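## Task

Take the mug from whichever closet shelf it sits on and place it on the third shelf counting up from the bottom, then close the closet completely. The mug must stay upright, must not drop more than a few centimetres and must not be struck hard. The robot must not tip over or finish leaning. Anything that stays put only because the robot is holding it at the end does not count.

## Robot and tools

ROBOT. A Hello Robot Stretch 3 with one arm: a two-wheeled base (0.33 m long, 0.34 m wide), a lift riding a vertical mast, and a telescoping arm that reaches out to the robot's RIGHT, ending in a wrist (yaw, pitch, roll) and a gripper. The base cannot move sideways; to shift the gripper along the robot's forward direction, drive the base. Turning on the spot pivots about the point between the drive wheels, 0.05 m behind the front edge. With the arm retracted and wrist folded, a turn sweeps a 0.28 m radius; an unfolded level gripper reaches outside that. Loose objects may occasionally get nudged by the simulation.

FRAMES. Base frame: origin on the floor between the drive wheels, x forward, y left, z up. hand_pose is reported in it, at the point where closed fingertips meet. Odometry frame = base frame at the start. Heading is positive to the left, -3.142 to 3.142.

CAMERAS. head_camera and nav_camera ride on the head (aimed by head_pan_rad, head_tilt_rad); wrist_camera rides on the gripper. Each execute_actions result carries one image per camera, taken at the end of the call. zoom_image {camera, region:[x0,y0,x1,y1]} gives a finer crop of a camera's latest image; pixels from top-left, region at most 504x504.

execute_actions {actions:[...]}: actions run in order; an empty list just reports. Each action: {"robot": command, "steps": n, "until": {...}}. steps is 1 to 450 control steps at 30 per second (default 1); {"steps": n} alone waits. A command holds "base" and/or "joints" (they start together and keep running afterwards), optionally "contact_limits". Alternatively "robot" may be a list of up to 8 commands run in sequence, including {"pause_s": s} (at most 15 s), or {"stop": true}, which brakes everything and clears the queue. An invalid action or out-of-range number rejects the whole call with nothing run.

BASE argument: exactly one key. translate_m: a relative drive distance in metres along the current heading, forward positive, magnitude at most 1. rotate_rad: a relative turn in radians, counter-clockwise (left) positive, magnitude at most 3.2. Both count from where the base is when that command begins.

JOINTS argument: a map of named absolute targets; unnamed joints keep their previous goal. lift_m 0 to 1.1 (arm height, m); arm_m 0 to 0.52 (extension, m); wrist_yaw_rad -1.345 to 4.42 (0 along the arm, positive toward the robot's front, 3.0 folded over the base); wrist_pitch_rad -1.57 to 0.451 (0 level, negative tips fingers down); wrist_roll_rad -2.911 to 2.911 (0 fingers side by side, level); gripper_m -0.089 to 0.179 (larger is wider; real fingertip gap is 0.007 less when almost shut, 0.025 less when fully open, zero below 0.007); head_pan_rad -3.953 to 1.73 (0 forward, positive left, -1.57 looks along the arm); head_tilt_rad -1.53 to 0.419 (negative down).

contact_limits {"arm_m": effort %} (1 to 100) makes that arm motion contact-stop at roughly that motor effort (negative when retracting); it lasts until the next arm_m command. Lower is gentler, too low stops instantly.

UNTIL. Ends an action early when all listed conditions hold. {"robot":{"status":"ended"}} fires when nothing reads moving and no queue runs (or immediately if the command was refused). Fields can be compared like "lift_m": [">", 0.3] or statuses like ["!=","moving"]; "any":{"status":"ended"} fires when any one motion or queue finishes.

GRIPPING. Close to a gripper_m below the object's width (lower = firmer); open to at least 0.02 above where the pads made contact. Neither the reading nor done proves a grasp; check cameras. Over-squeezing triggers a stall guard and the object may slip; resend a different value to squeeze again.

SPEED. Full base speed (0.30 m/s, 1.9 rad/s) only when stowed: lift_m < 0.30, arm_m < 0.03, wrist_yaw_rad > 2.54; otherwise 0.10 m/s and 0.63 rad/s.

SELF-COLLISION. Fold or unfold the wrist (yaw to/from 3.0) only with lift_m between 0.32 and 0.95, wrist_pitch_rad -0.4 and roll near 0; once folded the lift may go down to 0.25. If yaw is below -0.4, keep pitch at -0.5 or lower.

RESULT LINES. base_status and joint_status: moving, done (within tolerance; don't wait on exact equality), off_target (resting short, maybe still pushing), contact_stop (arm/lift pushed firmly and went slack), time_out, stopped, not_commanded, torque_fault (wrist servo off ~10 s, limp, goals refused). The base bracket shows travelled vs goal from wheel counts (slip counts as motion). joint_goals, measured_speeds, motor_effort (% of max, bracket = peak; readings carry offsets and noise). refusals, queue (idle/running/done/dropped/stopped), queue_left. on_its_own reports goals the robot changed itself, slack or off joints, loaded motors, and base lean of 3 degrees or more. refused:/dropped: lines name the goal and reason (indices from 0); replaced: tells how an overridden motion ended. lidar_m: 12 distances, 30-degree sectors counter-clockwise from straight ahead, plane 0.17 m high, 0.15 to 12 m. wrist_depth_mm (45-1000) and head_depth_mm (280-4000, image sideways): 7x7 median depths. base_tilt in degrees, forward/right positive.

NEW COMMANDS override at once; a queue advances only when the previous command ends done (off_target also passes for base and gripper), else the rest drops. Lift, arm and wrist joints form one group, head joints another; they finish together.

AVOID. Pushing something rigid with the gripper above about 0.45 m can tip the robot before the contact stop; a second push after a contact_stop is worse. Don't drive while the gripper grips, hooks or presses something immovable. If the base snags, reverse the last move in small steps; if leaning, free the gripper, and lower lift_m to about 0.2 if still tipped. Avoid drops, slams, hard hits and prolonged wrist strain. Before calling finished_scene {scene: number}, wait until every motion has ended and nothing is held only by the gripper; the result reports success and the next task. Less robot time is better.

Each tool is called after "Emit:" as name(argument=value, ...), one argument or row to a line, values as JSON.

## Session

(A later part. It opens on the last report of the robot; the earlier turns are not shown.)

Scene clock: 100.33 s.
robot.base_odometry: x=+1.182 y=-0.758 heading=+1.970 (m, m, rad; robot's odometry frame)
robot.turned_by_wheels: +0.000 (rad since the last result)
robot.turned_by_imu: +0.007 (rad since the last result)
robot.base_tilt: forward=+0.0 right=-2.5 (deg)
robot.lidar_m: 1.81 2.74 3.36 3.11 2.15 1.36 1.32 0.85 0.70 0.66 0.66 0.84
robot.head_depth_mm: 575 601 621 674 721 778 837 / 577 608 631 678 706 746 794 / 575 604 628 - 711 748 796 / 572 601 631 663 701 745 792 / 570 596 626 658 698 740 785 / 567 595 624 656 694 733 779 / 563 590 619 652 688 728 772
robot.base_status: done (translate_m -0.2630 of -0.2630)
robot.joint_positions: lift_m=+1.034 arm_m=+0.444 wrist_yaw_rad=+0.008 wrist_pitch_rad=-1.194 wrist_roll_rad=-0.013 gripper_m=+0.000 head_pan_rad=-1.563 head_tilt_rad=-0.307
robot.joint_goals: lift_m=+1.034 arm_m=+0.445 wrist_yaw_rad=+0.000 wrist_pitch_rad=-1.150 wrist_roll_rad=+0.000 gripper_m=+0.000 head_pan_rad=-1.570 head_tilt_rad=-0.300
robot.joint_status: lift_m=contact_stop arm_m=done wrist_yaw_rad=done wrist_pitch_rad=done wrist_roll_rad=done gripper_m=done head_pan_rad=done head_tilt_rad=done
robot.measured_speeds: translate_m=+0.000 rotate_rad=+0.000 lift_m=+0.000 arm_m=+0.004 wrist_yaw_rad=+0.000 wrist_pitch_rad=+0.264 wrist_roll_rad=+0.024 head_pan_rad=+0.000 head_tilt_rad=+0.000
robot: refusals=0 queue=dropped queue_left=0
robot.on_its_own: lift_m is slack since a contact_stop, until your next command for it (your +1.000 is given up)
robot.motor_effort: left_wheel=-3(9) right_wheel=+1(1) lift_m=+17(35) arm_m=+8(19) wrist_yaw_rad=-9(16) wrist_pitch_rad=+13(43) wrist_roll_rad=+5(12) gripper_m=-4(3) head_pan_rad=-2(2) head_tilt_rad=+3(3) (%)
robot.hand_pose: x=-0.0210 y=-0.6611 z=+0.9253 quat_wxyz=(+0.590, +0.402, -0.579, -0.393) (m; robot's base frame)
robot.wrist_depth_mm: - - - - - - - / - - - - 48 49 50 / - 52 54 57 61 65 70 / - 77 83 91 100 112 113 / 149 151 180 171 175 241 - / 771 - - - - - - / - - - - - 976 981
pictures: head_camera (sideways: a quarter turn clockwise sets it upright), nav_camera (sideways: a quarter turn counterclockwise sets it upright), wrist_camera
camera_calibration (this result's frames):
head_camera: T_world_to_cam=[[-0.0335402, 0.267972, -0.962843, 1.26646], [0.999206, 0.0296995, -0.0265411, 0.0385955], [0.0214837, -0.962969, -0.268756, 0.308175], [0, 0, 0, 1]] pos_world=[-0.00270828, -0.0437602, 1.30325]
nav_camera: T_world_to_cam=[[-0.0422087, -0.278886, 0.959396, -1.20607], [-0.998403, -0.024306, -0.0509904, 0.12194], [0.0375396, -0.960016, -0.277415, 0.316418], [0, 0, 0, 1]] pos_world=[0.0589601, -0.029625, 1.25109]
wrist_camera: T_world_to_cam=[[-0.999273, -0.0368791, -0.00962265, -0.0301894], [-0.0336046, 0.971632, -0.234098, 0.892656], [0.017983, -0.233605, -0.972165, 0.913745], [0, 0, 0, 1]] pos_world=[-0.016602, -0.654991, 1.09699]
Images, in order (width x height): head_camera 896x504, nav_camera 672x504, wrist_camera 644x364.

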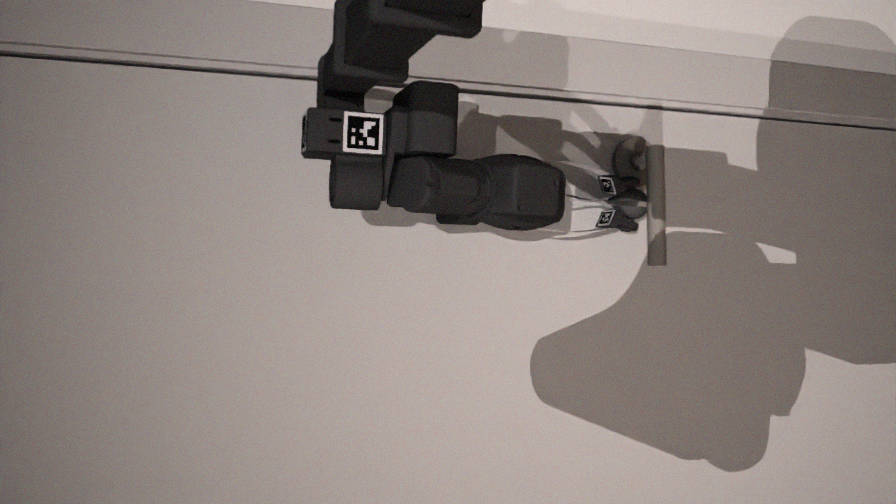

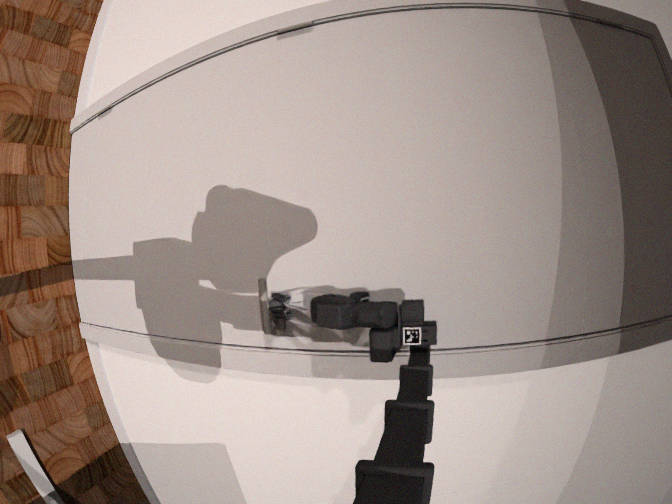

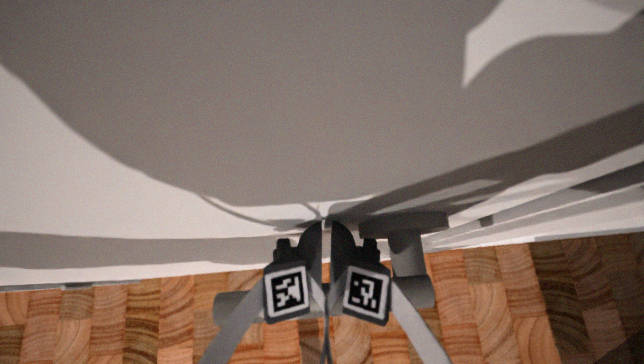

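Emit:
execute_actions(
  actions=[
    {"robot":[{"joints":{"lift_m":1.085}},{"joints":{"arm_m":0.1}},{"joints":{"wrist_pitch_rad":-0.3},"base":{"translate_m":0.05}},{"joints":{"arm_m":0.245}},{"joints":{"lift_m":0.93}}],"steps":400,"until":{"robot":{"status":"ended"}}},
    {"robot":{"joints":{"wrist_pitch_rad":-0.65}},"steps":45},
  ],
)

Scene clock: 114.73 s.
robot.base_odometry: x=+1.163 y=-0.712 heading=+1.970 (m, m, rad; robot's odometry frame)
robot.turned_by_wheels: +0.000 (rad since the last result)
robot.turned_by_imu: -0.034 (rad since the last result)
robot.base_tilt: forward=+0.7 right=-1.3 (deg)
robot.lidar_m: 1.63 2.69 3.30 3.11 2.33 1.40 1.36 0.89 0.69 0.65 0.65 0.80
robot.head_depth_mm: 553 578 611 643 - - 806 / 547 576 609 647 - - 782 / 542 571 604 638 661 - 779 / 537 565 598 632 669 718 765 / 532 560 591 626 664 707 756 / 528 555 585 620 655 698 748 / 523 549 579 612 651 692 740
robot.base_status: done (translate_m +0.0500 of +0.0500)
robot.joint_positions: lift_m=+0.931 arm_m=+0.245 wrist_yaw_rad=+0.002 wrist_pitch_rad=-0.407 wrist_roll_rad=-0.004 gripper_m=+0.000 head_pan_rad=-1.563 head_tilt_rad=-0.307
robot.joint_goals: lift_m=+0.930 arm_m=+0.245 wrist_yaw_rad=+0.000 wrist_pitch_rad=-0.650 wrist_roll_rad=+0.000 gripper_m=+0.000 head_pan_rad=-1.570 head_tilt_rad=-0.300
robot.joint_status: lift_m=done arm_m=done wrist_yaw_rad=done wrist_pitch_rad=off_target wrist_roll_rad=done gripper_m=done head_pan_rad=done head_tilt_rad=done
robot.measured_speeds: translate_m=+0.000 rotate_rad=+0.000 lift_m=+0.000 arm_m=+0.000 wrist_yaw_rad=+0.000 wrist_pitch_rad=+0.000 wrist_roll_rad=+0.000 head_pan_rad=+0.000 head_tilt_rad=+0.000
robot: refusals=0 queue=dropped queue_left=0
robot.on_its_own: wrist_pitch_rad is at rest, and its effort (-100) is outside its rest range (-20 to +32)
robot.motor_effort: left_wheel=+1(7) right_wheel=+0(6) lift_m=+15(35) arm_m=-1(12) wrist_yaw_rad=-1(14) wrist_pitch_rad=-100(100) wrist_roll_rad=+2(11) gripper_m=-3(3) head_pan_rad=-2(4) head_tilt_rad=+3(3) (%)
robot.hand_pose: x=-0.0212 y=-0.6158 z=+0.9455 quat_wxyz=(+0.694, +0.144, -0.691, -0.143) (m; robot's base frame)
robot.wrist_depth_mm: 132 135 140 145 150 155 157 / 142 146 151 157 163 169 168 / 153 158 164 170 177 185 182 / 166 172 179 187 195 203 199 / 181 188 196 201 208 223 228 / 201 208 216 - 177 245 306 / 222 233 247 262 277 283 361
pictures: head_camera (sideways: a quarter turn clockwise sets it upright), nav_camera (sideways: a quarter turn counterclockwise sets it upright), wrist_camera
camera_calibration (this result's frames):
head_camera: T_world_to_cam=[[-0.0335406, 0.26797, -0.962843, 1.26646], [0.999206, 0.0297011, -0.0265412, 0.0385956], [0.0214853, -0.962969, -0.268753, 0.308172], [0, 0, 0, 1]] pos_world=[-0.00270821, -0.0437602, 1.30325]
nav_camera: T_world_to_cam=[[-0.0422083, -0.278884, 0.959397, -1.20607], [-0.998403, -0.0243078, -0.0509903, 0.12194], [0.0375412, -0.960017, -0.277413, 0.316416], [0, 0, 0, 1]] pos_world=[0.0589602, -0.0296251, 1.25109]
wrist_camera: T_world_to_cam=[[-0.999656, -0.0256431, 0.00545166, -0.0358038], [-0.0180179, 0.520972, -0.853384, 1.16178], [0.0190432, -0.853189, -0.521255, 0.136189], [0, 0, 0, 1]] pos_world=[-0.0174522, -0.489977, 1.06263]
Images, in order (width x height): head_camera 896x504, nav_camera 672x504, wrist_camera 644x364.

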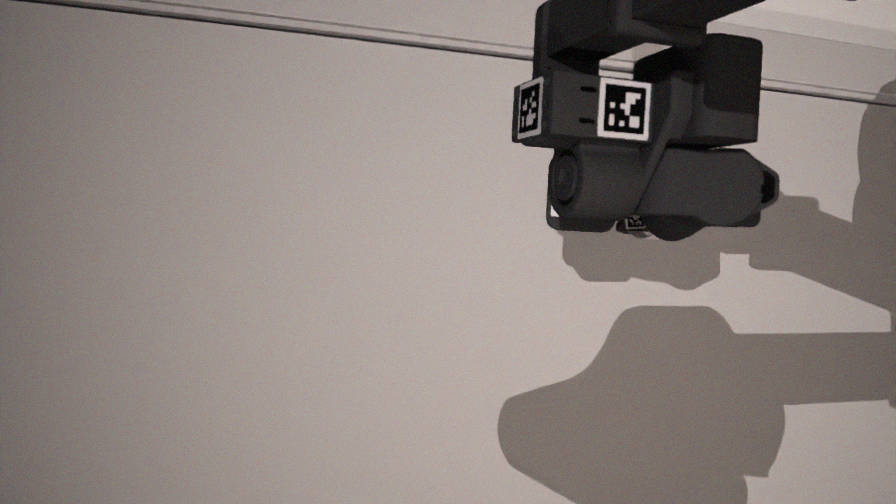

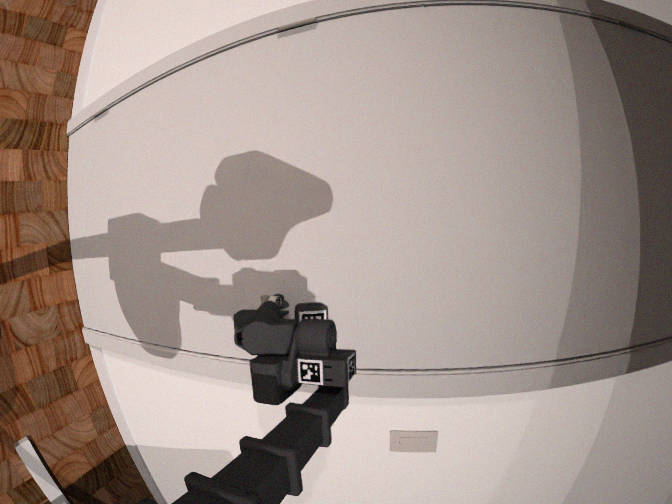

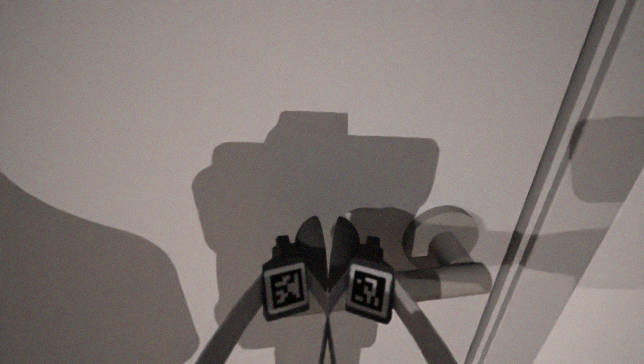

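Emit:
execute_actions(
  actions=[
    {"robot":{"joints":{"arm_m":0.17},"contact_limits":{"arm_m":30}},"steps":60,"until":{"robot":{"arm_m_status":["!=","moving"]}}},
    {"robot":{"joints":{"wrist_pitch_rad":-0.4}},"steps":20},
  ],
)

Scene clock: 117.43 s.
robot.base_odometry: x=+1.163 y=-0.712 heading=+1.970 (m, m, rad; robot's odometry frame)
robot.turned_by_wheels: +0.000 (rad since the last result)
robot.turned_by_imu: +0.000 (rad since the last result)
robot.base_tilt: forward=+0.7 right=-1.2 (deg)
robot.lidar_m: 1.63 2.69 3.30 3.11 2.34 1.40 1.36 0.89 0.70 0.65 0.65 0.80
robot.head_depth_mm: 552 578 611 645 675 - - / 547 577 608 644 675 - - / 541 570 603 637 672 - - / 537 564 596 631 669 711 767 / 531 560 591 625 662 706 755 / 527 555 585 618 654 697 749 / 523 550 578 613 649 690 739
robot.base_status: done (translate_m +0.0500 of +0.0500)
robot.joint_positions: lift_m=+0.930 arm_m=+0.170 wrist_yaw_rad=+0.001 wrist_pitch_rad=-0.424 wrist_roll_rad=-0.002 gripper_m=+0.000 head_pan_rad=-1.563 head_tilt_rad=-0.307
robot.joint_goals: lift_m=+0.930 arm_m=+0.170 wrist_yaw_rad=+0.000 wrist_pitch_rad=-0.400 wrist_roll_rad=+0.000 gripper_m=+0.000 head_pan_rad=-1.570 head_tilt_rad=-0.300
robot.joint_status: lift_m=done arm_m=done wrist_yaw_rad=done wrist_pitch_rad=moving wrist_roll_rad=done gripper_m=done head_pan_rad=done head_tilt_rad=done
robot.measured_speeds: translate_m=+0.000 rotate_rad=+0.000 lift_m=+0.000 arm_m=+0.000 wrist_yaw_rad=+0.000 wrist_pitch_rad=+0.024 wrist_roll_rad=+0.000 head_pan_rad=+0.000 head_tilt_rad=+0.000
robot: refusals=0 queue=running queue_left=0
robot.motor_effort: left_wheel=+0(5) right_wheel=+0(6) lift_m=+21(23) arm_m=-2(9) wrist_yaw_rad=-1(2) wrist_pitch_rad=+11(100) wrist_roll_rad=+1(2) gripper_m=-2(3) head_pan_rad=-2(2) head_tilt_rad=+3(3) (%)
robot.contact_limits: arm_m 30 (drawing in: default 18, maximum 30; extending or still: default 25, maximum 41)
robot.hand_pose: x=-0.0212 y=-0.5389 z=+0.9416 quat_wxyz=(+0.692, +0.150, -0.690, -0.148) (m; robot's base frame)
robot.wrist_depth_mm: 193 198 205 212 220 225 229 / 208 214 223 230 239 245 274 / 225 232 241 252 262 266 310 / 246 254 265 268 267 295 346 / 270 280 295 301 326 332 391 / 299 316 325 - 366 413 461 / 339 355 376 405 422 492 539
pictures: head_camera (sideways: a quarter turn clockwise sets it upright), nav_camera (sideways: a quarter turn counterclockwise sets it upright), wrist_camera
camera_calibration (this result's frames):
head_camera: T_world_to_cam=[[-0.0335408, 0.267959, -0.962846, 1.26647], [0.999206, 0.0297018, -0.0265414, 0.0385959], [0.0214862, -0.962972, -0.268743, 0.308158], [0, 0, 0, 1]] pos_world=[-0.00270816, -0.0437602, 1.30325]
nav_camera: T_world_to_cam=[[-0.0422081, -0.278874, 0.9594, -1.20607], [-0.998403, -0.0243093, -0.0509901, 0.121939], [0.0375421, -0.96002, -0.277403, 0.316402], [0, 0, 0, 1]] pos_world=[0.0589602, -0.0296256, 1.25109]
wrist_camera: T_world_to_cam=[[-0.999683, -0.0249098, 0.00373524, -0.0318527], [-0.016485, 0.534906, -0.844751, 1.11773], [0.0190445, -0.844544, -0.535147, 0.217452], [0, 0, 0, 1]] pos_world=[-0.0175581, -0.415026, 1.06069]
Images, in order (width x height): head_camera 896x504, nav_camera 672x504, wrist_camera 644x364.

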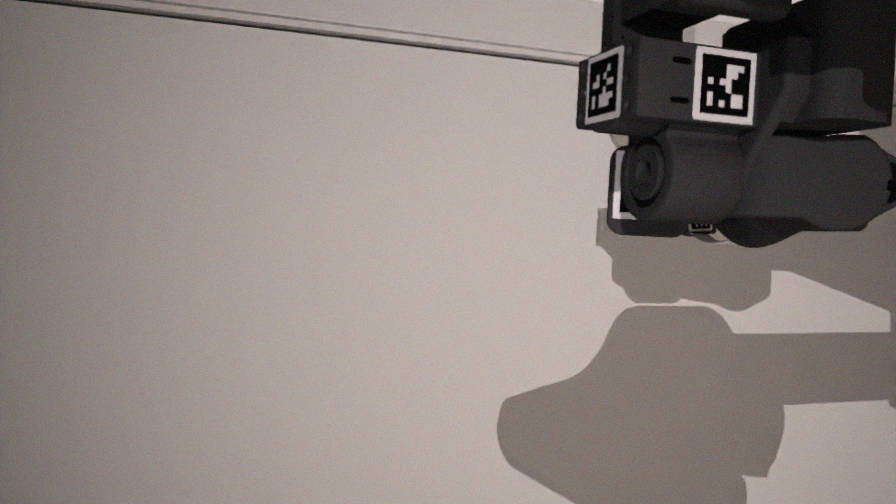

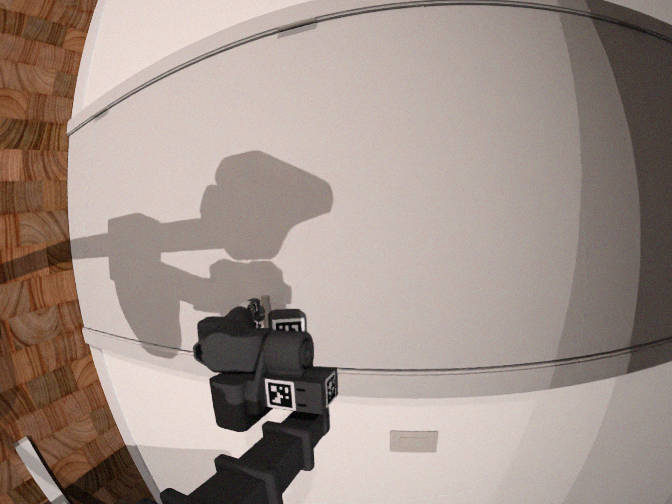

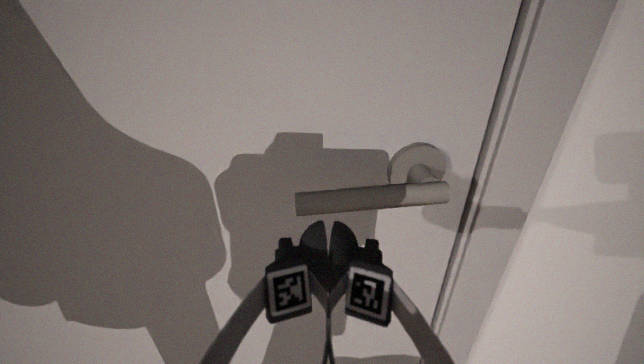

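Emit:
execute_actions(
  actions=[
    {"robot":[{"joints":{"lift_m":1.095,"arm_m":0.15}},{"joints":{"wrist_pitch_rad":-1.25,"wrist_roll_rad":1.57,"gripper_m":0.07},"base":{"rotate_rad":0.06}},{"joints":{"arm_m":0.41}}],"steps":400,"until":{"robot":{"status":"ended"}}},
  ],
)

Scene clock: 125.57 s.
robot.base_odometry: x=+1.163 y=-0.712 heading=+2.030 (m, m, rad; robot's odometry frame)
robot.turned_by_wheels: +0.060 (rad since the last result)
robot.turned_by_imu: +0.060 (rad since the last result)
robot.base_tilt: forward=+0.7 right=-1.2 (deg)
robot.lidar_m: 1.89 2.78 3.32 3.12 1.44 1.39 0.89 0.89 0.69 0.65 0.65 0.82
robot.head_depth_mm: 539 566 606 635 676 714 762 / 539 563 - 626 672 718 768 / 537 566 - - 668 716 765 / 536 563 594 628 668 712 761 / 534 563 591 627 665 708 757 / 532 560 591 624 661 705 757 / 530 557 587 622 660 703 755
robot.base_status: done (rotate_rad +0.0599 of +0.0600)
robot.joint_positions: lift_m=+1.095 arm_m=+0.409 wrist_yaw_rad=+0.001 wrist_pitch_rad=-1.298 wrist_roll_rad=+1.567 gripper_m=+0.070 head_pan_rad=-1.563 head_tilt_rad=-0.307
robot.joint_goals: lift_m=+1.095 arm_m=+0.410 wrist_yaw_rad=+0.000 wrist_pitch_rad=-1.250 wrist_roll_rad=+1.570 gripper_m=+0.070 head_pan_rad=-1.570 head_tilt_rad=-0.300
robot.joint_status: lift_m=done arm_m=done wrist_yaw_rad=done wrist_pitch_rad=done wrist_roll_rad=done gripper_m=done head_pan_rad=done head_tilt_rad=done
robot.measured_speeds: translate_m=+0.000 rotate_rad=+0.000 lift_m=+0.000 arm_m=+0.000 wrist_yaw_rad=+0.000 wrist_pitch_rad=+0.000 wrist_roll_rad=+0.000 head_pan_rad=+0.000 head_tilt_rad=+0.000
robot: refusals=0 queue=done queue_left=0
robot.motor_effort: left_wheel=-2(7) right_wheel=+2(6) lift_m=+29(30) arm_m=+6(6) wrist_yaw_rad=-1(2) wrist_pitch_rad=+21(21) wrist_roll_rad=+1(1) gripper_m=+7(90) head_pan_rad=-3(3) head_tilt_rad=+3(2) (%)
robot.hand_pose: x=-0.0215 y=-0.6000 z=+0.9802 quat_wxyz=(+0.002, +0.001, -0.797, -0.605) (m; robot's base frame)
robot.wrist_depth_mm: 96 116 174 306 - 940 884 / 95 115 172 221 - 968 899 / 94 114 170 262 - 988 - / 94 114 168 256 - - 941 / 93 113 156 317 - - 960 / 92 112 141 333 727 - 977 / 91 108 173 302 - - 994
pictures: head_camera (sideways: a quarter turn clockwise sets it upright), nav_camera (sideways: a quarter turn counterclockwise sets it upright), wrist_camera
camera_calibration (this result's frames):
head_camera: T_world_to_cam=[[-0.0335405, 0.26796, -0.962846, 1.26647], [0.999206, 0.0297008, -0.0265414, 0.0385959], [0.0214853, -0.962972, -0.268743, 0.308158], [0, 0, 0, 1]] pos_world=[-0.00270821, -0.0437602, 1.30325]
nav_camera: T_world_to_cam=[[-0.0422084, -0.278874, 0.9594, -1.20607], [-0.998403, -0.0243083, -0.0509901, 0.121939], [0.0375412, -0.96002, -0.277403, 0.316402], [0, 0, 0, 1]] pos_world=[0.0589602, -0.0296256, 1.25109]
wrist_camera: T_world_to_cam=[[-0.0148218, 0.95736, -0.288517, 0.863221], [0.990148, 0.0542339, 0.129093, -0.038279], [0.139236, -0.283761, -0.948732, 0.930962], [0, 0, 0, 1]] pos_world=[-0.0789271, -0.560166, 1.13723]
Images, in order (width x height): head_camera 896x504, nav_camera 672x504, wrist_camera 644x364.

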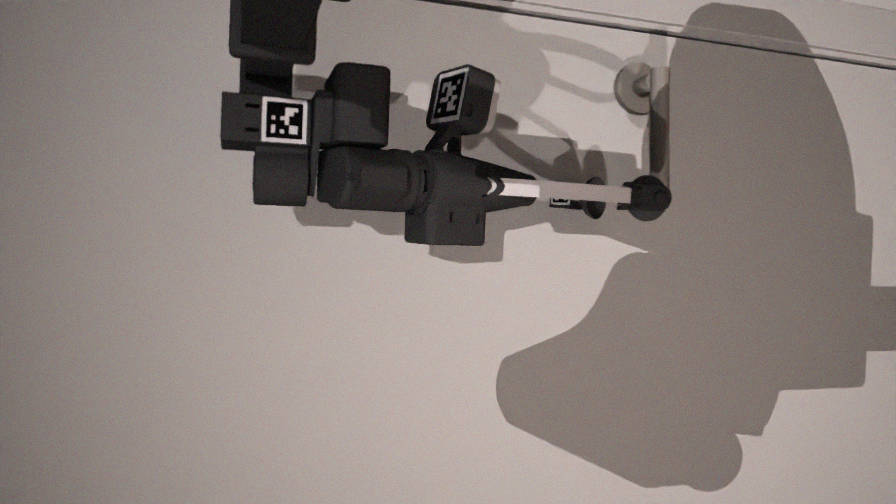

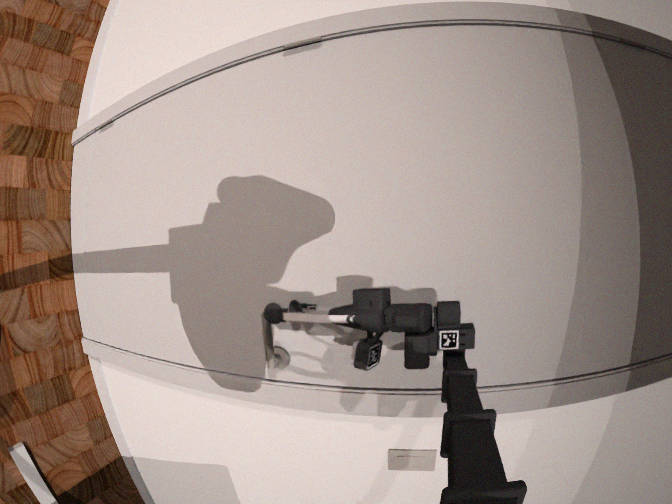

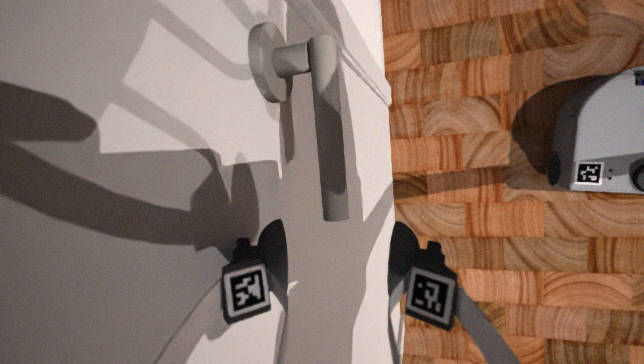

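Emit:
execute_actions(
  actions=[
    {"robot":[{"joints":{"arm_m":0.425,"lift_m":1.04},"base":{"translate_m":0.015}}],"steps":400,"until":{"robot":{"status":"ended"}}},
  ],
)

Scene clock: 127.23 s.
robot.base_odometry: x=+1.156 y=-0.699 heading=+2.030 (m, m, rad; robot's odometry frame)
robot.turned_by_wheels: +0.000 (rad since the last result)
robot.turned_by_imu: +0.000 (rad since the last result)
robot.base_tilt: forward=+0.8 right=-1.2 (deg)
robot.lidar_m: 1.89 2.75 3.34 3.11 2.18 1.41 0.90 0.91 0.69 0.64 0.65 0.82
robot.head_depth_mm: 539 568 591 639 674 713 763 / 537 567 588 641 678 717 768 / 536 564 586 - 674 721 762 / 534 562 594 627 667 710 758 / 532 561 591 626 664 706 756 / 530 559 590 623 661 704 755 / 528 556 587 621 657 702 750
robot.base_status: done (translate_m +0.0150 of +0.0150)
robot.joint_positions: lift_m=+1.040 arm_m=+0.424 wrist_yaw_rad=-0.001 wrist_pitch_rad=-1.334 wrist_roll_rad=+1.569 gripper_m=+0.070 head_pan_rad=-1.563 head_tilt_rad=-0.307
robot.joint_goals: lift_m=+1.040 arm_m=+0.425 wrist_yaw_rad=+0.000 wrist_pitch_rad=-1.250 wrist_roll_rad=+1.570 gripper_m=+0.070 head_pan_rad=-1.570 head_tilt_rad=-0.300
robot.joint_status: lift_m=done arm_m=done wrist_yaw_rad=done wrist_pitch_rad=done wrist_roll_rad=done gripper_m=done head_pan_rad=done head_tilt_rad=done
robot.measured_speeds: translate_m=+0.000 rotate_rad=+0.000 lift_m=+0.000 arm_m=+0.000 wrist_yaw_rad=+0.000 wrist_pitch_rad=+0.000 wrist_roll_rad=+0.000 head_pan_rad=+0.000 head_tilt_rad=+0.000
robot: refusals=0 queue=done queue_left=0
robot.on_its_own: wrist_pitch_rad is at rest, and its effort (+38) is outside its rest range (-20 to +32)
robot.motor_effort: left_wheel=-5(8) right_wheel=+5(12) lift_m=+18(30) arm_m=+7(8) wrist_yaw_rad=+0(1) wrist_pitch_rad=+38(38) wrist_roll_rad=+0(1) gripper_m=+12(12) head_pan_rad=-3(3) head_tilt_rad=+2(3) (%)
robot.hand_pose: x=-0.0216 y=-0.6056 z=+0.9242 quat_wxyz=(+0.001, +0.000, -0.786, -0.619) (m; robot's base frame)
robot.wrist_depth_mm: 87 107 147 351 973 907 857 / 86 105 161 234 - 940 904 / 85 104 160 227 - 947 - / - 103 156 245 - 976 923 / - 102 153 336 - - 922 / - 101 133 350 847 - 958 / - 100 159 294 - - 977
pictures: head_camera (sideways: a quarter turn clockwise sets it upright), nav_camera (sideways: a quarter turn counterclockwise sets it upright), wrist_camera
camera_calibration (this result's frames):
head_camera: T_world_to_cam=[[-0.0335405, 0.26796, -0.962846, 1.26647], [0.999206, 0.0297008, -0.0265414, 0.0385959], [0.0214853, -0.962972, -0.268743, 0.308158], [0, 0, 0, 1]] pos_world=[-0.00270821, -0.0437602, 1.30325]
nav_camera: T_world_to_cam=[[-0.0422084, -0.278874, 0.9594, -1.20607], [-0.998403, -0.0243083, -0.0509901, 0.121939], [0.0375412, -0.96002, -0.277403, 0.316402], [0, 0, 0, 1]] pos_world=[0.0589602, -0.0296256, 1.25109]
wrist_camera: T_world_to_cam=[[-0.010907, 0.967188, -0.253829, 0.826452], [0.990278, 0.0456522, 0.131401, -0.0379947], [0.138677, -0.249928, -0.958282, 0.905576], [0, 0, 0, 1]] pos_world=[-0.0789431, -0.571271, 1.08257]
Images, in order (width x height): head_camera 896x504, nav_camera 672x504, wrist_camera 644x364.

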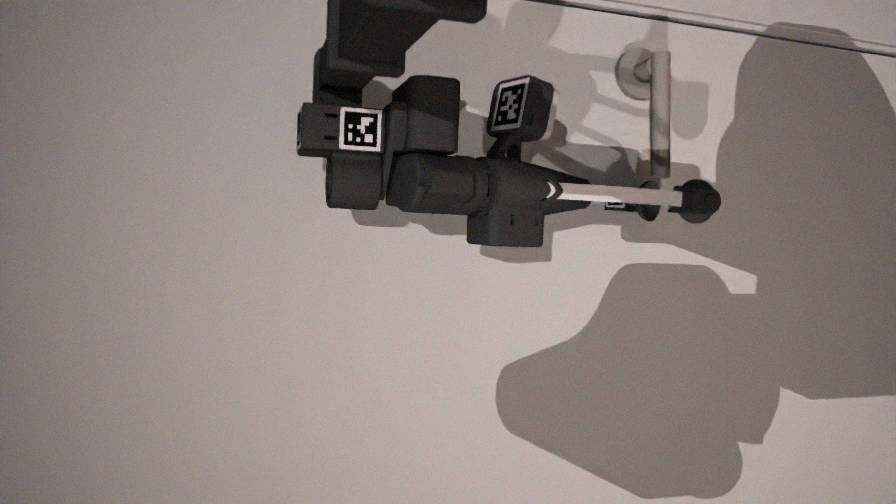

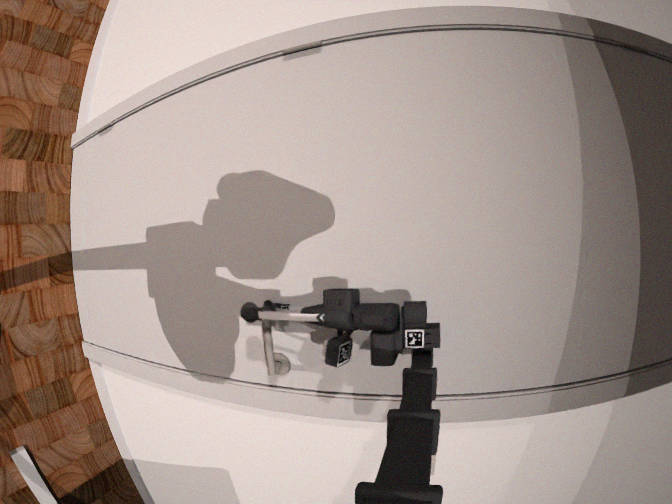

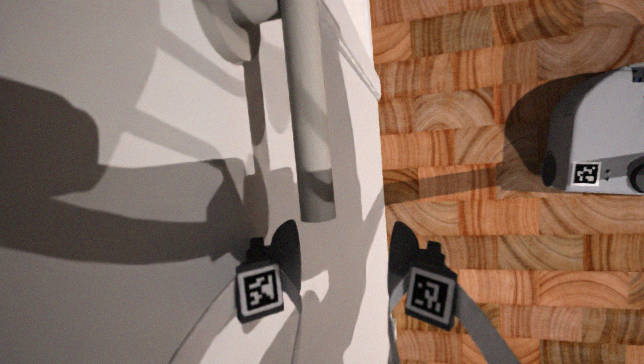

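Emit:
execute_actions(
  actions=[
    {"robot":[{"joints":{"arm_m":0.415,"lift_m":1.03}},{"base":{"translate_m":-0.06}}],"steps":400,"until":{"robot":{"status":"ended"}}},
  ],
)

Scene clock: 130.70 s.
robot.base_odometry: x=+1.183 y=-0.752 heading=+2.030 (m, m, rad; robot's odometry frame)
robot.turned_by_wheels: +0.000 (rad since the last result)
robot.turned_by_imu: +0.001 (rad since the last result)
robot.base_tilt: forward=+0.7 right=-1.3 (deg)
robot.lidar_m: 1.91 2.83 3.33 3.09 1.37 1.37 0.85 0.84 0.68 0.65 0.66 0.84
robot.head_depth_mm: 545 571 594 642 667 718 784 / 542 573 594 649 685 722 768 / 541 569 596 - 682 721 770 / 539 568 599 632 677 715 766 / 536 566 596 629 668 713 765 / 535 564 595 628 665 710 760 / 534 561 592 627 663 707 758
robot.base_status: done (translate_m -0.0600 of -0.0600)
robot.joint_positions: lift_m=+1.030 arm_m=+0.415 wrist_yaw_rad=+0.009 wrist_pitch_rad=-1.305 wrist_roll_rad=+1.562 gripper_m=+0.070 head_pan_rad=-1.563 head_tilt_rad=-0.307
robot.joint_goals: lift_m=+1.030 arm_m=+0.415 wrist_yaw_rad=+0.000 wrist_pitch_rad=-1.250 wrist_roll_rad=+1.570 gripper_m=+0.070 head_pan_rad=-1.570 head_tilt_rad=-0.300
robot.joint_status: lift_m=done arm_m=done wrist_yaw_rad=done wrist_pitch_rad=done wrist_roll_rad=done gripper_m=done head_pan_rad=done head_tilt_rad=done
robot.measured_speeds: translate_m=+0.000 rotate_rad=+0.000 lift_m=+0.000 arm_m=+0.000 wrist_yaw_rad=+0.000 wrist_pitch_rad=+0.000 wrist_roll_rad=+0.000 head_pan_rad=+0.000 head_tilt_rad=+0.000
robot: refusals=0 queue=done queue_left=0
robot.motor_effort: left_wheel=+5(9) right_wheel=-7(21) lift_m=+20(19) arm_m=+1(8) wrist_yaw_rad=-9(9) wrist_pitch_rad=+25(38) wrist_roll_rad=+3(4) gripper_m=+7(12) head_pan_rad=-2(2) head_tilt_rad=+3(3) (%)
robot.hand_pose: x=-0.0212 y=-0.6037 z=+0.9153 quat_wxyz=(+0.006, +0.006, -0.794, -0.607) (m; robot's base frame)
robot.wrist_depth_mm: 94 115 172 304 953 893 832 / 94 114 156 338 981 914 862 / 93 113 145 333 989 941 - / 93 113 167 327 - 964 - / 92 112 156 323 - 960 883 / 92 111 145 338 781 966 916 / 91 108 174 309 - 991 933
pictures: head_camera (sideways: a quarter turn clockwise sets it upright), nav_camera (sideways: a quarter turn counterclockwise sets it upright), wrist_camera
camera_calibration (this result's frames):
head_camera: T_world_to_cam=[[-0.0335405, 0.267959, -0.962846, 1.26647], [0.999206, 0.0297008, -0.0265414, 0.0385959], [0.0214853, -0.962972, -0.268743, 0.308158], [0, 0, 0, 1]] pos_world=[-0.00270821, -0.0437602, 1.30325]
nav_camera: T_world_to_cam=[[-0.0422084, -0.278874, 0.9594, -1.20607], [-0.998403, -0.0243083, -0.0509901, 0.121939], [0.0375412, -0.96002, -0.277403, 0.316402], [0, 0, 0, 1]] pos_world=[0.0589602, -0.0296256, 1.25109]
wrist_camera: T_world_to_cam=[[-0.0270126, 0.959193, -0.281459, 0.842449], [0.989583, 0.0654892, 0.128209, -0.0224345], [0.14141, -0.275063, -0.95097, 0.875638], [0, 0, 0, 1]] pos_world=[-0.0788664, -0.565746, 1.0727]
Images, in order (width x height): head_camera 896x504, nav_camera 672x504, wrist_camera 644x364.

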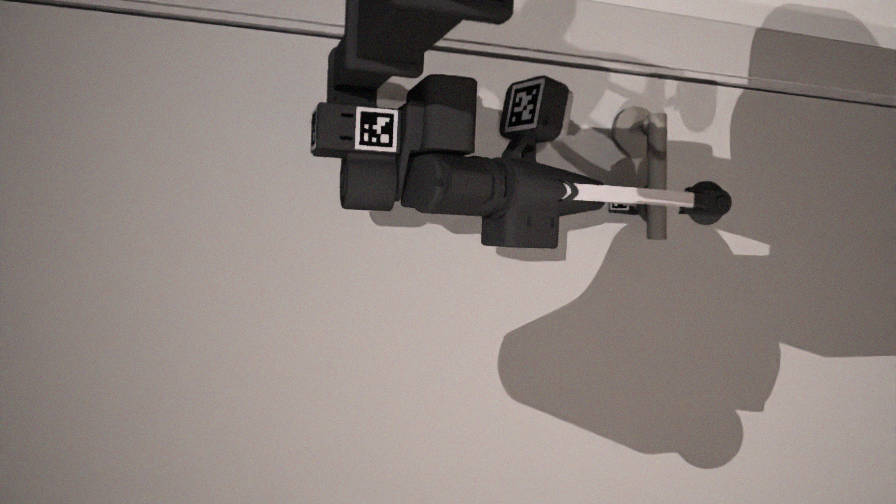

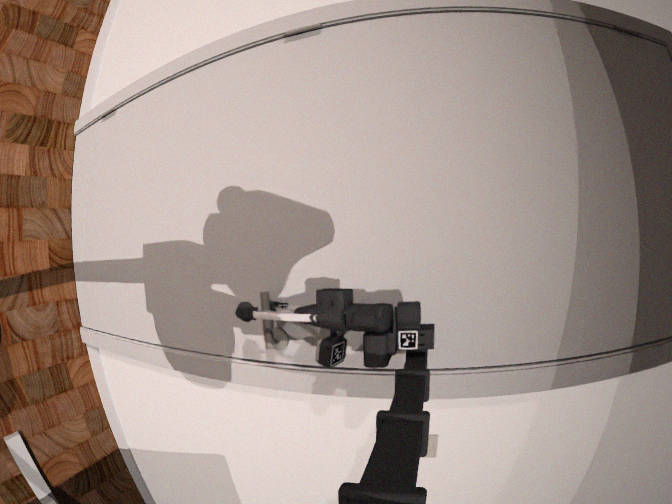

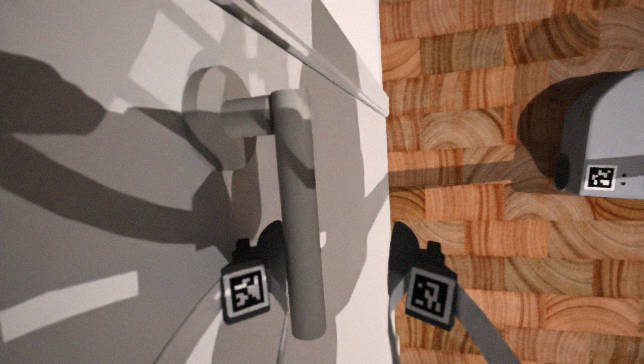

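Finger is behind the lever. Pull.

Emit:
execute_actions(
  actions=[
    {"robot":[{"joints":{"gripper_m":0.03}},{"joints":{"arm_m":0.33},"contact_limits":{"arm_m":30}}],"steps":200,"until":{"robot":{"status":"ended"}}},
  ],
)

Scene clock: 134.00 s.
robot.base_odometry: x=+1.183 y=-0.752 heading=+2.030 (m, m, rad; robot's odometry frame)
robot.turned_by_wheels: +0.000 (rad since the last result)
robot.turned_by_imu: +0.000 (rad since the last result)
robot.base_tilt: forward=+0.7 right=-1.3 (deg)
robot.lidar_m: 1.90 2.82 3.35 3.11 1.37 1.37 0.85 0.85 0.68 0.65 0.66 0.84
robot.head_depth_mm: 543 571 594 637 667 717 786 / 541 571 596 - 684 719 770 / 540 568 595 - - 724 769 / 538 567 599 633 675 717 767 / 537 566 596 630 667 712 764 / 535 563 593 629 666 709 760 / 533 560 592 627 664 706 756
robot.base_status: done (translate_m -0.0600 of -0.0600)
robot.joint_positions: lift_m=+1.030 arm_m=+0.331 wrist_yaw_rad=+0.004 wrist_pitch_rad=-1.135 wrist_roll_rad=+1.564 gripper_m=+0.030 head_pan_rad=-1.563 head_tilt_rad=-0.307
robot.joint_goals: lift_m=+1.030 arm_m=+0.330 wrist_yaw_rad=+0.000 wrist_pitch_rad=-1.250 wrist_roll_rad=+1.570 gripper_m=+0.030 head_pan_rad=-1.570 head_tilt_rad=-0.300
robot.joint_status: lift_m=done arm_m=done wrist_yaw_rad=done wrist_pitch_rad=done wrist_roll_rad=done gripper_m=done head_pan_rad=done head_tilt_rad=done
robot.measured_speeds: translate_m=+0.000 rotate_rad=+0.000 lift_m=+0.000 arm_m=+0.000 wrist_yaw_rad=+0.000 wrist_pitch_rad=+0.000 wrist_roll_rad=+0.000 head_pan_rad=+0.000 head_tilt_rad=+0.000
robot: refusals=0 queue=done queue_left=0
robot.on_its_own: wrist_pitch_rad is at rest, and its effort (-52) is outside its rest range (-20 to +32)
robot.motor_effort: left_wheel=+0(4) right_wheel=-1(7) lift_m=+20(20) arm_m=-7(7) wrist_yaw_rad=-3(10) wrist_pitch_rad=-52(52) wrist_roll_rad=+3(3) gripper_m=-18(90) head_pan_rad=-2(2) head_tilt_rad=+3(3) (%)
robot.contact_limits: arm_m 30 (drawing in: default 18, maximum 30; extending or still: default 25, maximum 41)
robot.hand_pose: x=-0.0212 y=-0.5617 z=+0.9263 quat_wxyz=(+0.004, +0.003, -0.843, -0.538) (m; robot's base frame)
robot.wrist_depth_mm: 139 166 217 335 905 876 788 / 139 166 228 361 920 875 811 / 139 166 185 357 832 910 816 / 138 165 204 354 825 942 850 / 138 164 195 351 998 960 844 / 137 164 - 349 - 968 860 / 137 157 221 348 659 - 870
pictures: head_camera (sideways: a quarter turn clockwise sets it upright), nav_camera (sideways: a quarter turn counterclockwise sets it upright), wrist_camera
camera_calibration (this result's frames):
head_camera: T_world_to_cam=[[-0.0335406, 0.267959, -0.962846, 1.26647], [0.999206, 0.0297009, -0.0265414, 0.0385959], [0.0214854, -0.962972, -0.268743, 0.308158], [0, 0, 0, 1]] pos_world=[-0.0027082, -0.0437602, 1.30325]
nav_camera: T_world_to_cam=[[-0.0422083, -0.278874, 0.9594, -1.20607], [-0.998403, -0.0243084, -0.0509901, 0.121939], [0.0375413, -0.96002, -0.277403, 0.316402], [0, 0, 0, 1]] pos_world=[0.0589602, -0.0296256, 1.25109]
wrist_camera: T_world_to_cam=[[-0.0199629, 0.898123, -0.439291, 0.917312], [0.989874, 0.0795173, 0.117589, -0.00880534], [0.14054, -0.432495, -0.890616, 0.753327], [0, 0, 0, 1]] pos_world=[-0.0788443, -0.497349, 1.07493]
Images, in order (width x height): head_camera 896x504, nav_camera 672x504, wrist_camera 644x364.

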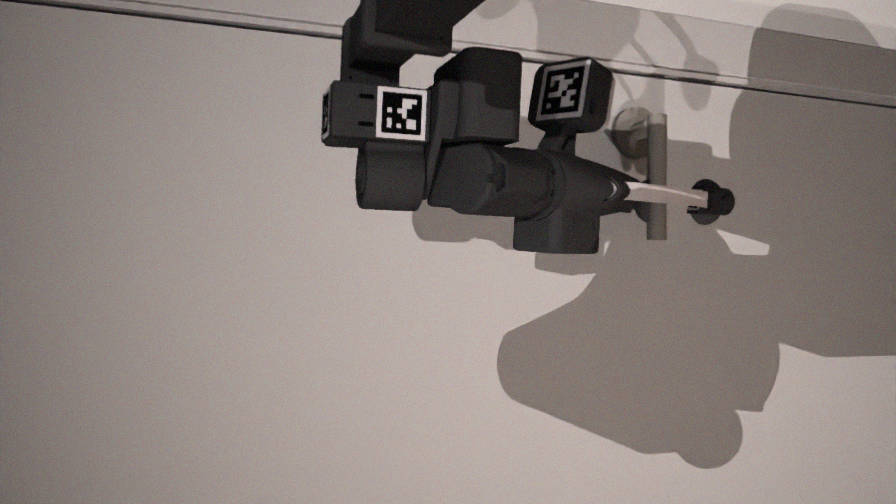

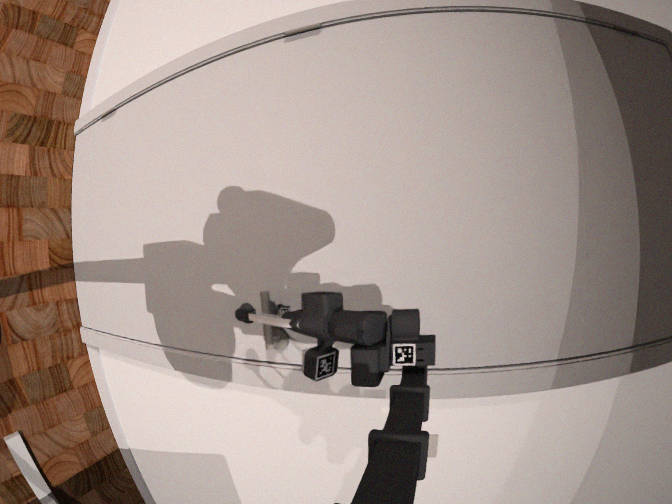

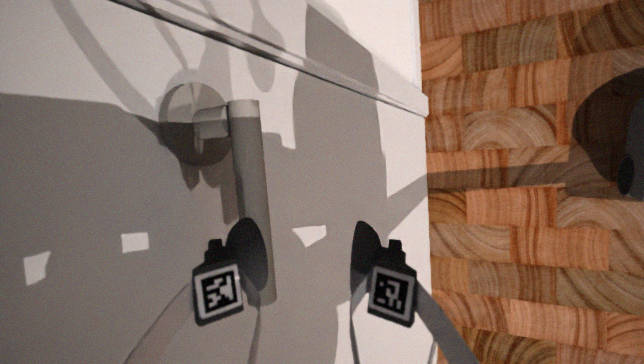

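Emit:
execute_actions(
  actions=[
    {"robot":{"joints":{"arm_m":0.29,"wrist_pitch_rad":-1.5},"contact_limits":{"arm_m":30}},"steps":60},
  ],
)

Scene clock: 136.43 s.
robot.base_odometry: x=+1.183 y=-0.752 heading=+2.030 (m, m, rad; robot's odometry frame)
robot.turned_by_wheels: +0.000 (rad since the last result)
robot.turned_by_imu: +0.000 (rad since the last result)
robot.base_tilt: forward=+0.7 right=-1.2 (deg)
robot.lidar_m: 1.90 2.82 3.33 3.11 1.36 1.38 0.85 0.85 0.68 0.65 0.66 0.84
robot.head_depth_mm: 544 569 595 638 666 723 786 / 543 570 595 - 677 723 770 / 540 569 599 - - 727 778 / 538 567 597 632 662 718 767 / 536 565 596 630 668 713 763 / 536 563 595 629 668 706 761 / 535 561 592 625 664 708 758
robot.base_status: done (translate_m -0.0600 of -0.0600)
robot.joint_positions: lift_m=+1.030 arm_m=+0.290 wrist_yaw_rad=+0.002 wrist_pitch_rad=-1.492 wrist_roll_rad=+1.567 gripper_m=+0.030 head_pan_rad=-1.563 head_tilt_rad=-0.307
robot.joint_goals: lift_m=+1.030 arm_m=+0.290 wrist_yaw_rad=+0.000 wrist_pitch_rad=-1.500 wrist_roll_rad=+1.570 gripper_m=+0.030 head_pan_rad=-1.570 head_tilt_rad=-0.300
robot.joint_status: lift_m=done arm_m=done wrist_yaw_rad=done wrist_pitch_rad=done wrist_roll_rad=done gripper_m=done head_pan_rad=done head_tilt_rad=done
robot.measured_speeds: translate_m=+0.000 rotate_rad=+0.000 lift_m=+0.000 arm_m=+0.000 wrist_yaw_rad=+0.000 wrist_pitch_rad=+0.000 wrist_roll_rad=+0.000 head_pan_rad=+0.000 head_tilt_rad=+0.000
robot: refusals=0 queue=done queue_left=0
robot.motor_effort: left_wheel=-2(3) right_wheel=+2(5) lift_m=+24(27) arm_m=-2(10) wrist_yaw_rad=-2(4) wrist_pitch_rad=-4(100) wrist_roll_rad=+1(2) gripper_m=+0(30) head_pan_rad=-3(2) head_tilt_rad=+3(3) (%)
robot.contact_limits: arm_m 30 (drawing in: default 18, maximum 30; extending or still: default 25, maximum 41)
robot.hand_pose: x=-0.0215 y=-0.4312 z=+0.9114 quat_wxyz=(+0.002, +0.002, -0.734, -0.679) (m; robot's base frame)
robot.wrist_depth_mm: 245 356 678 - 987 954 933 / 256 347 609 - - 979 943 / 252 347 590 - - - 962 / 249 340 576 - - - 993 / 246 334 561 - - - - / 243 327 464 - - - - / 240 322 584 - - - -
pictures: head_camera (sideways: a quarter turn clockwise sets it upright), nav_camera (sideways: a quarter turn counterclockwise sets it upright), wrist_camera
camera_calibration (this result's frames):
head_camera: T_world_to_cam=[[-0.0335405, 0.267959, -0.962846, 1.26647], [0.999206, 0.0297006, -0.0265414, 0.0385959], [0.0214851, -0.962972, -0.268743, 0.308158], [0, 0, 0, 1]] pos_world=[-0.00270822, -0.0437602, 1.30325]
nav_camera: T_world_to_cam=[[-0.0422084, -0.278874, 0.9594, -1.20607], [-0.998403, -0.0243081, -0.0509901, 0.121939], [0.037541, -0.96002, -0.277403, 0.316402], [0, 0, 0, 1]] pos_world=[0.0589602, -0.0296256, 1.25109]
wrist_camera: T_world_to_cam=[[-0.0152557, 0.995018, -0.0985208, 0.524842], [0.99017, 0.0287346, 0.136882, -0.0565782], [0.139031, -0.0954642, -0.985676, 1.02844], [0, 0, 0, 1]] pos_world=[-0.0789567, -0.422422, 1.07316]
Images, in order (width x height): head_camera 896x504, nav_camera 672x504, wrist_camera 644x364.

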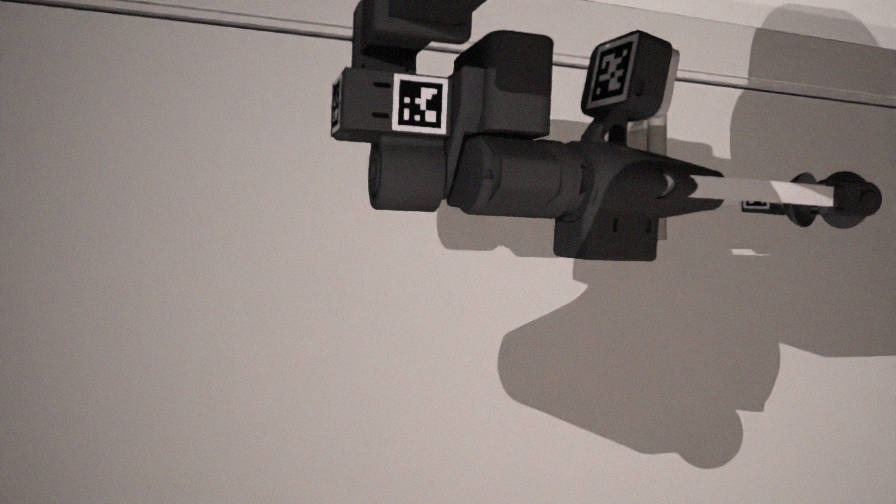

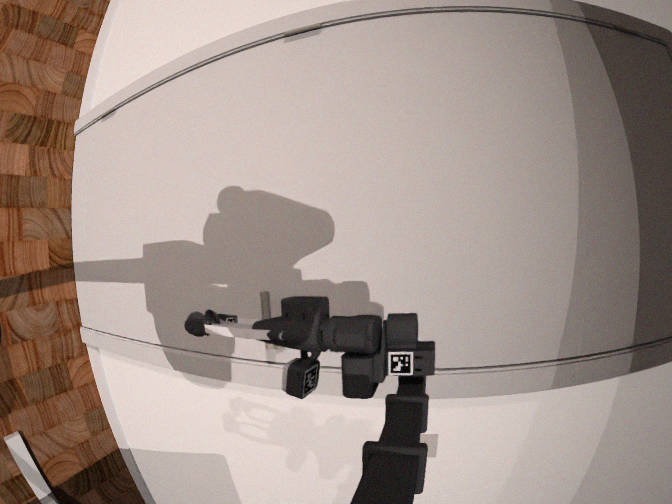

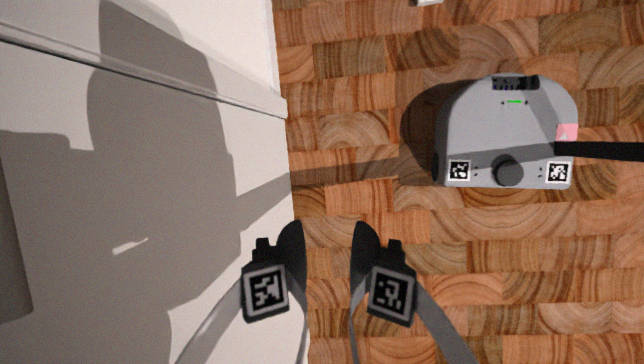

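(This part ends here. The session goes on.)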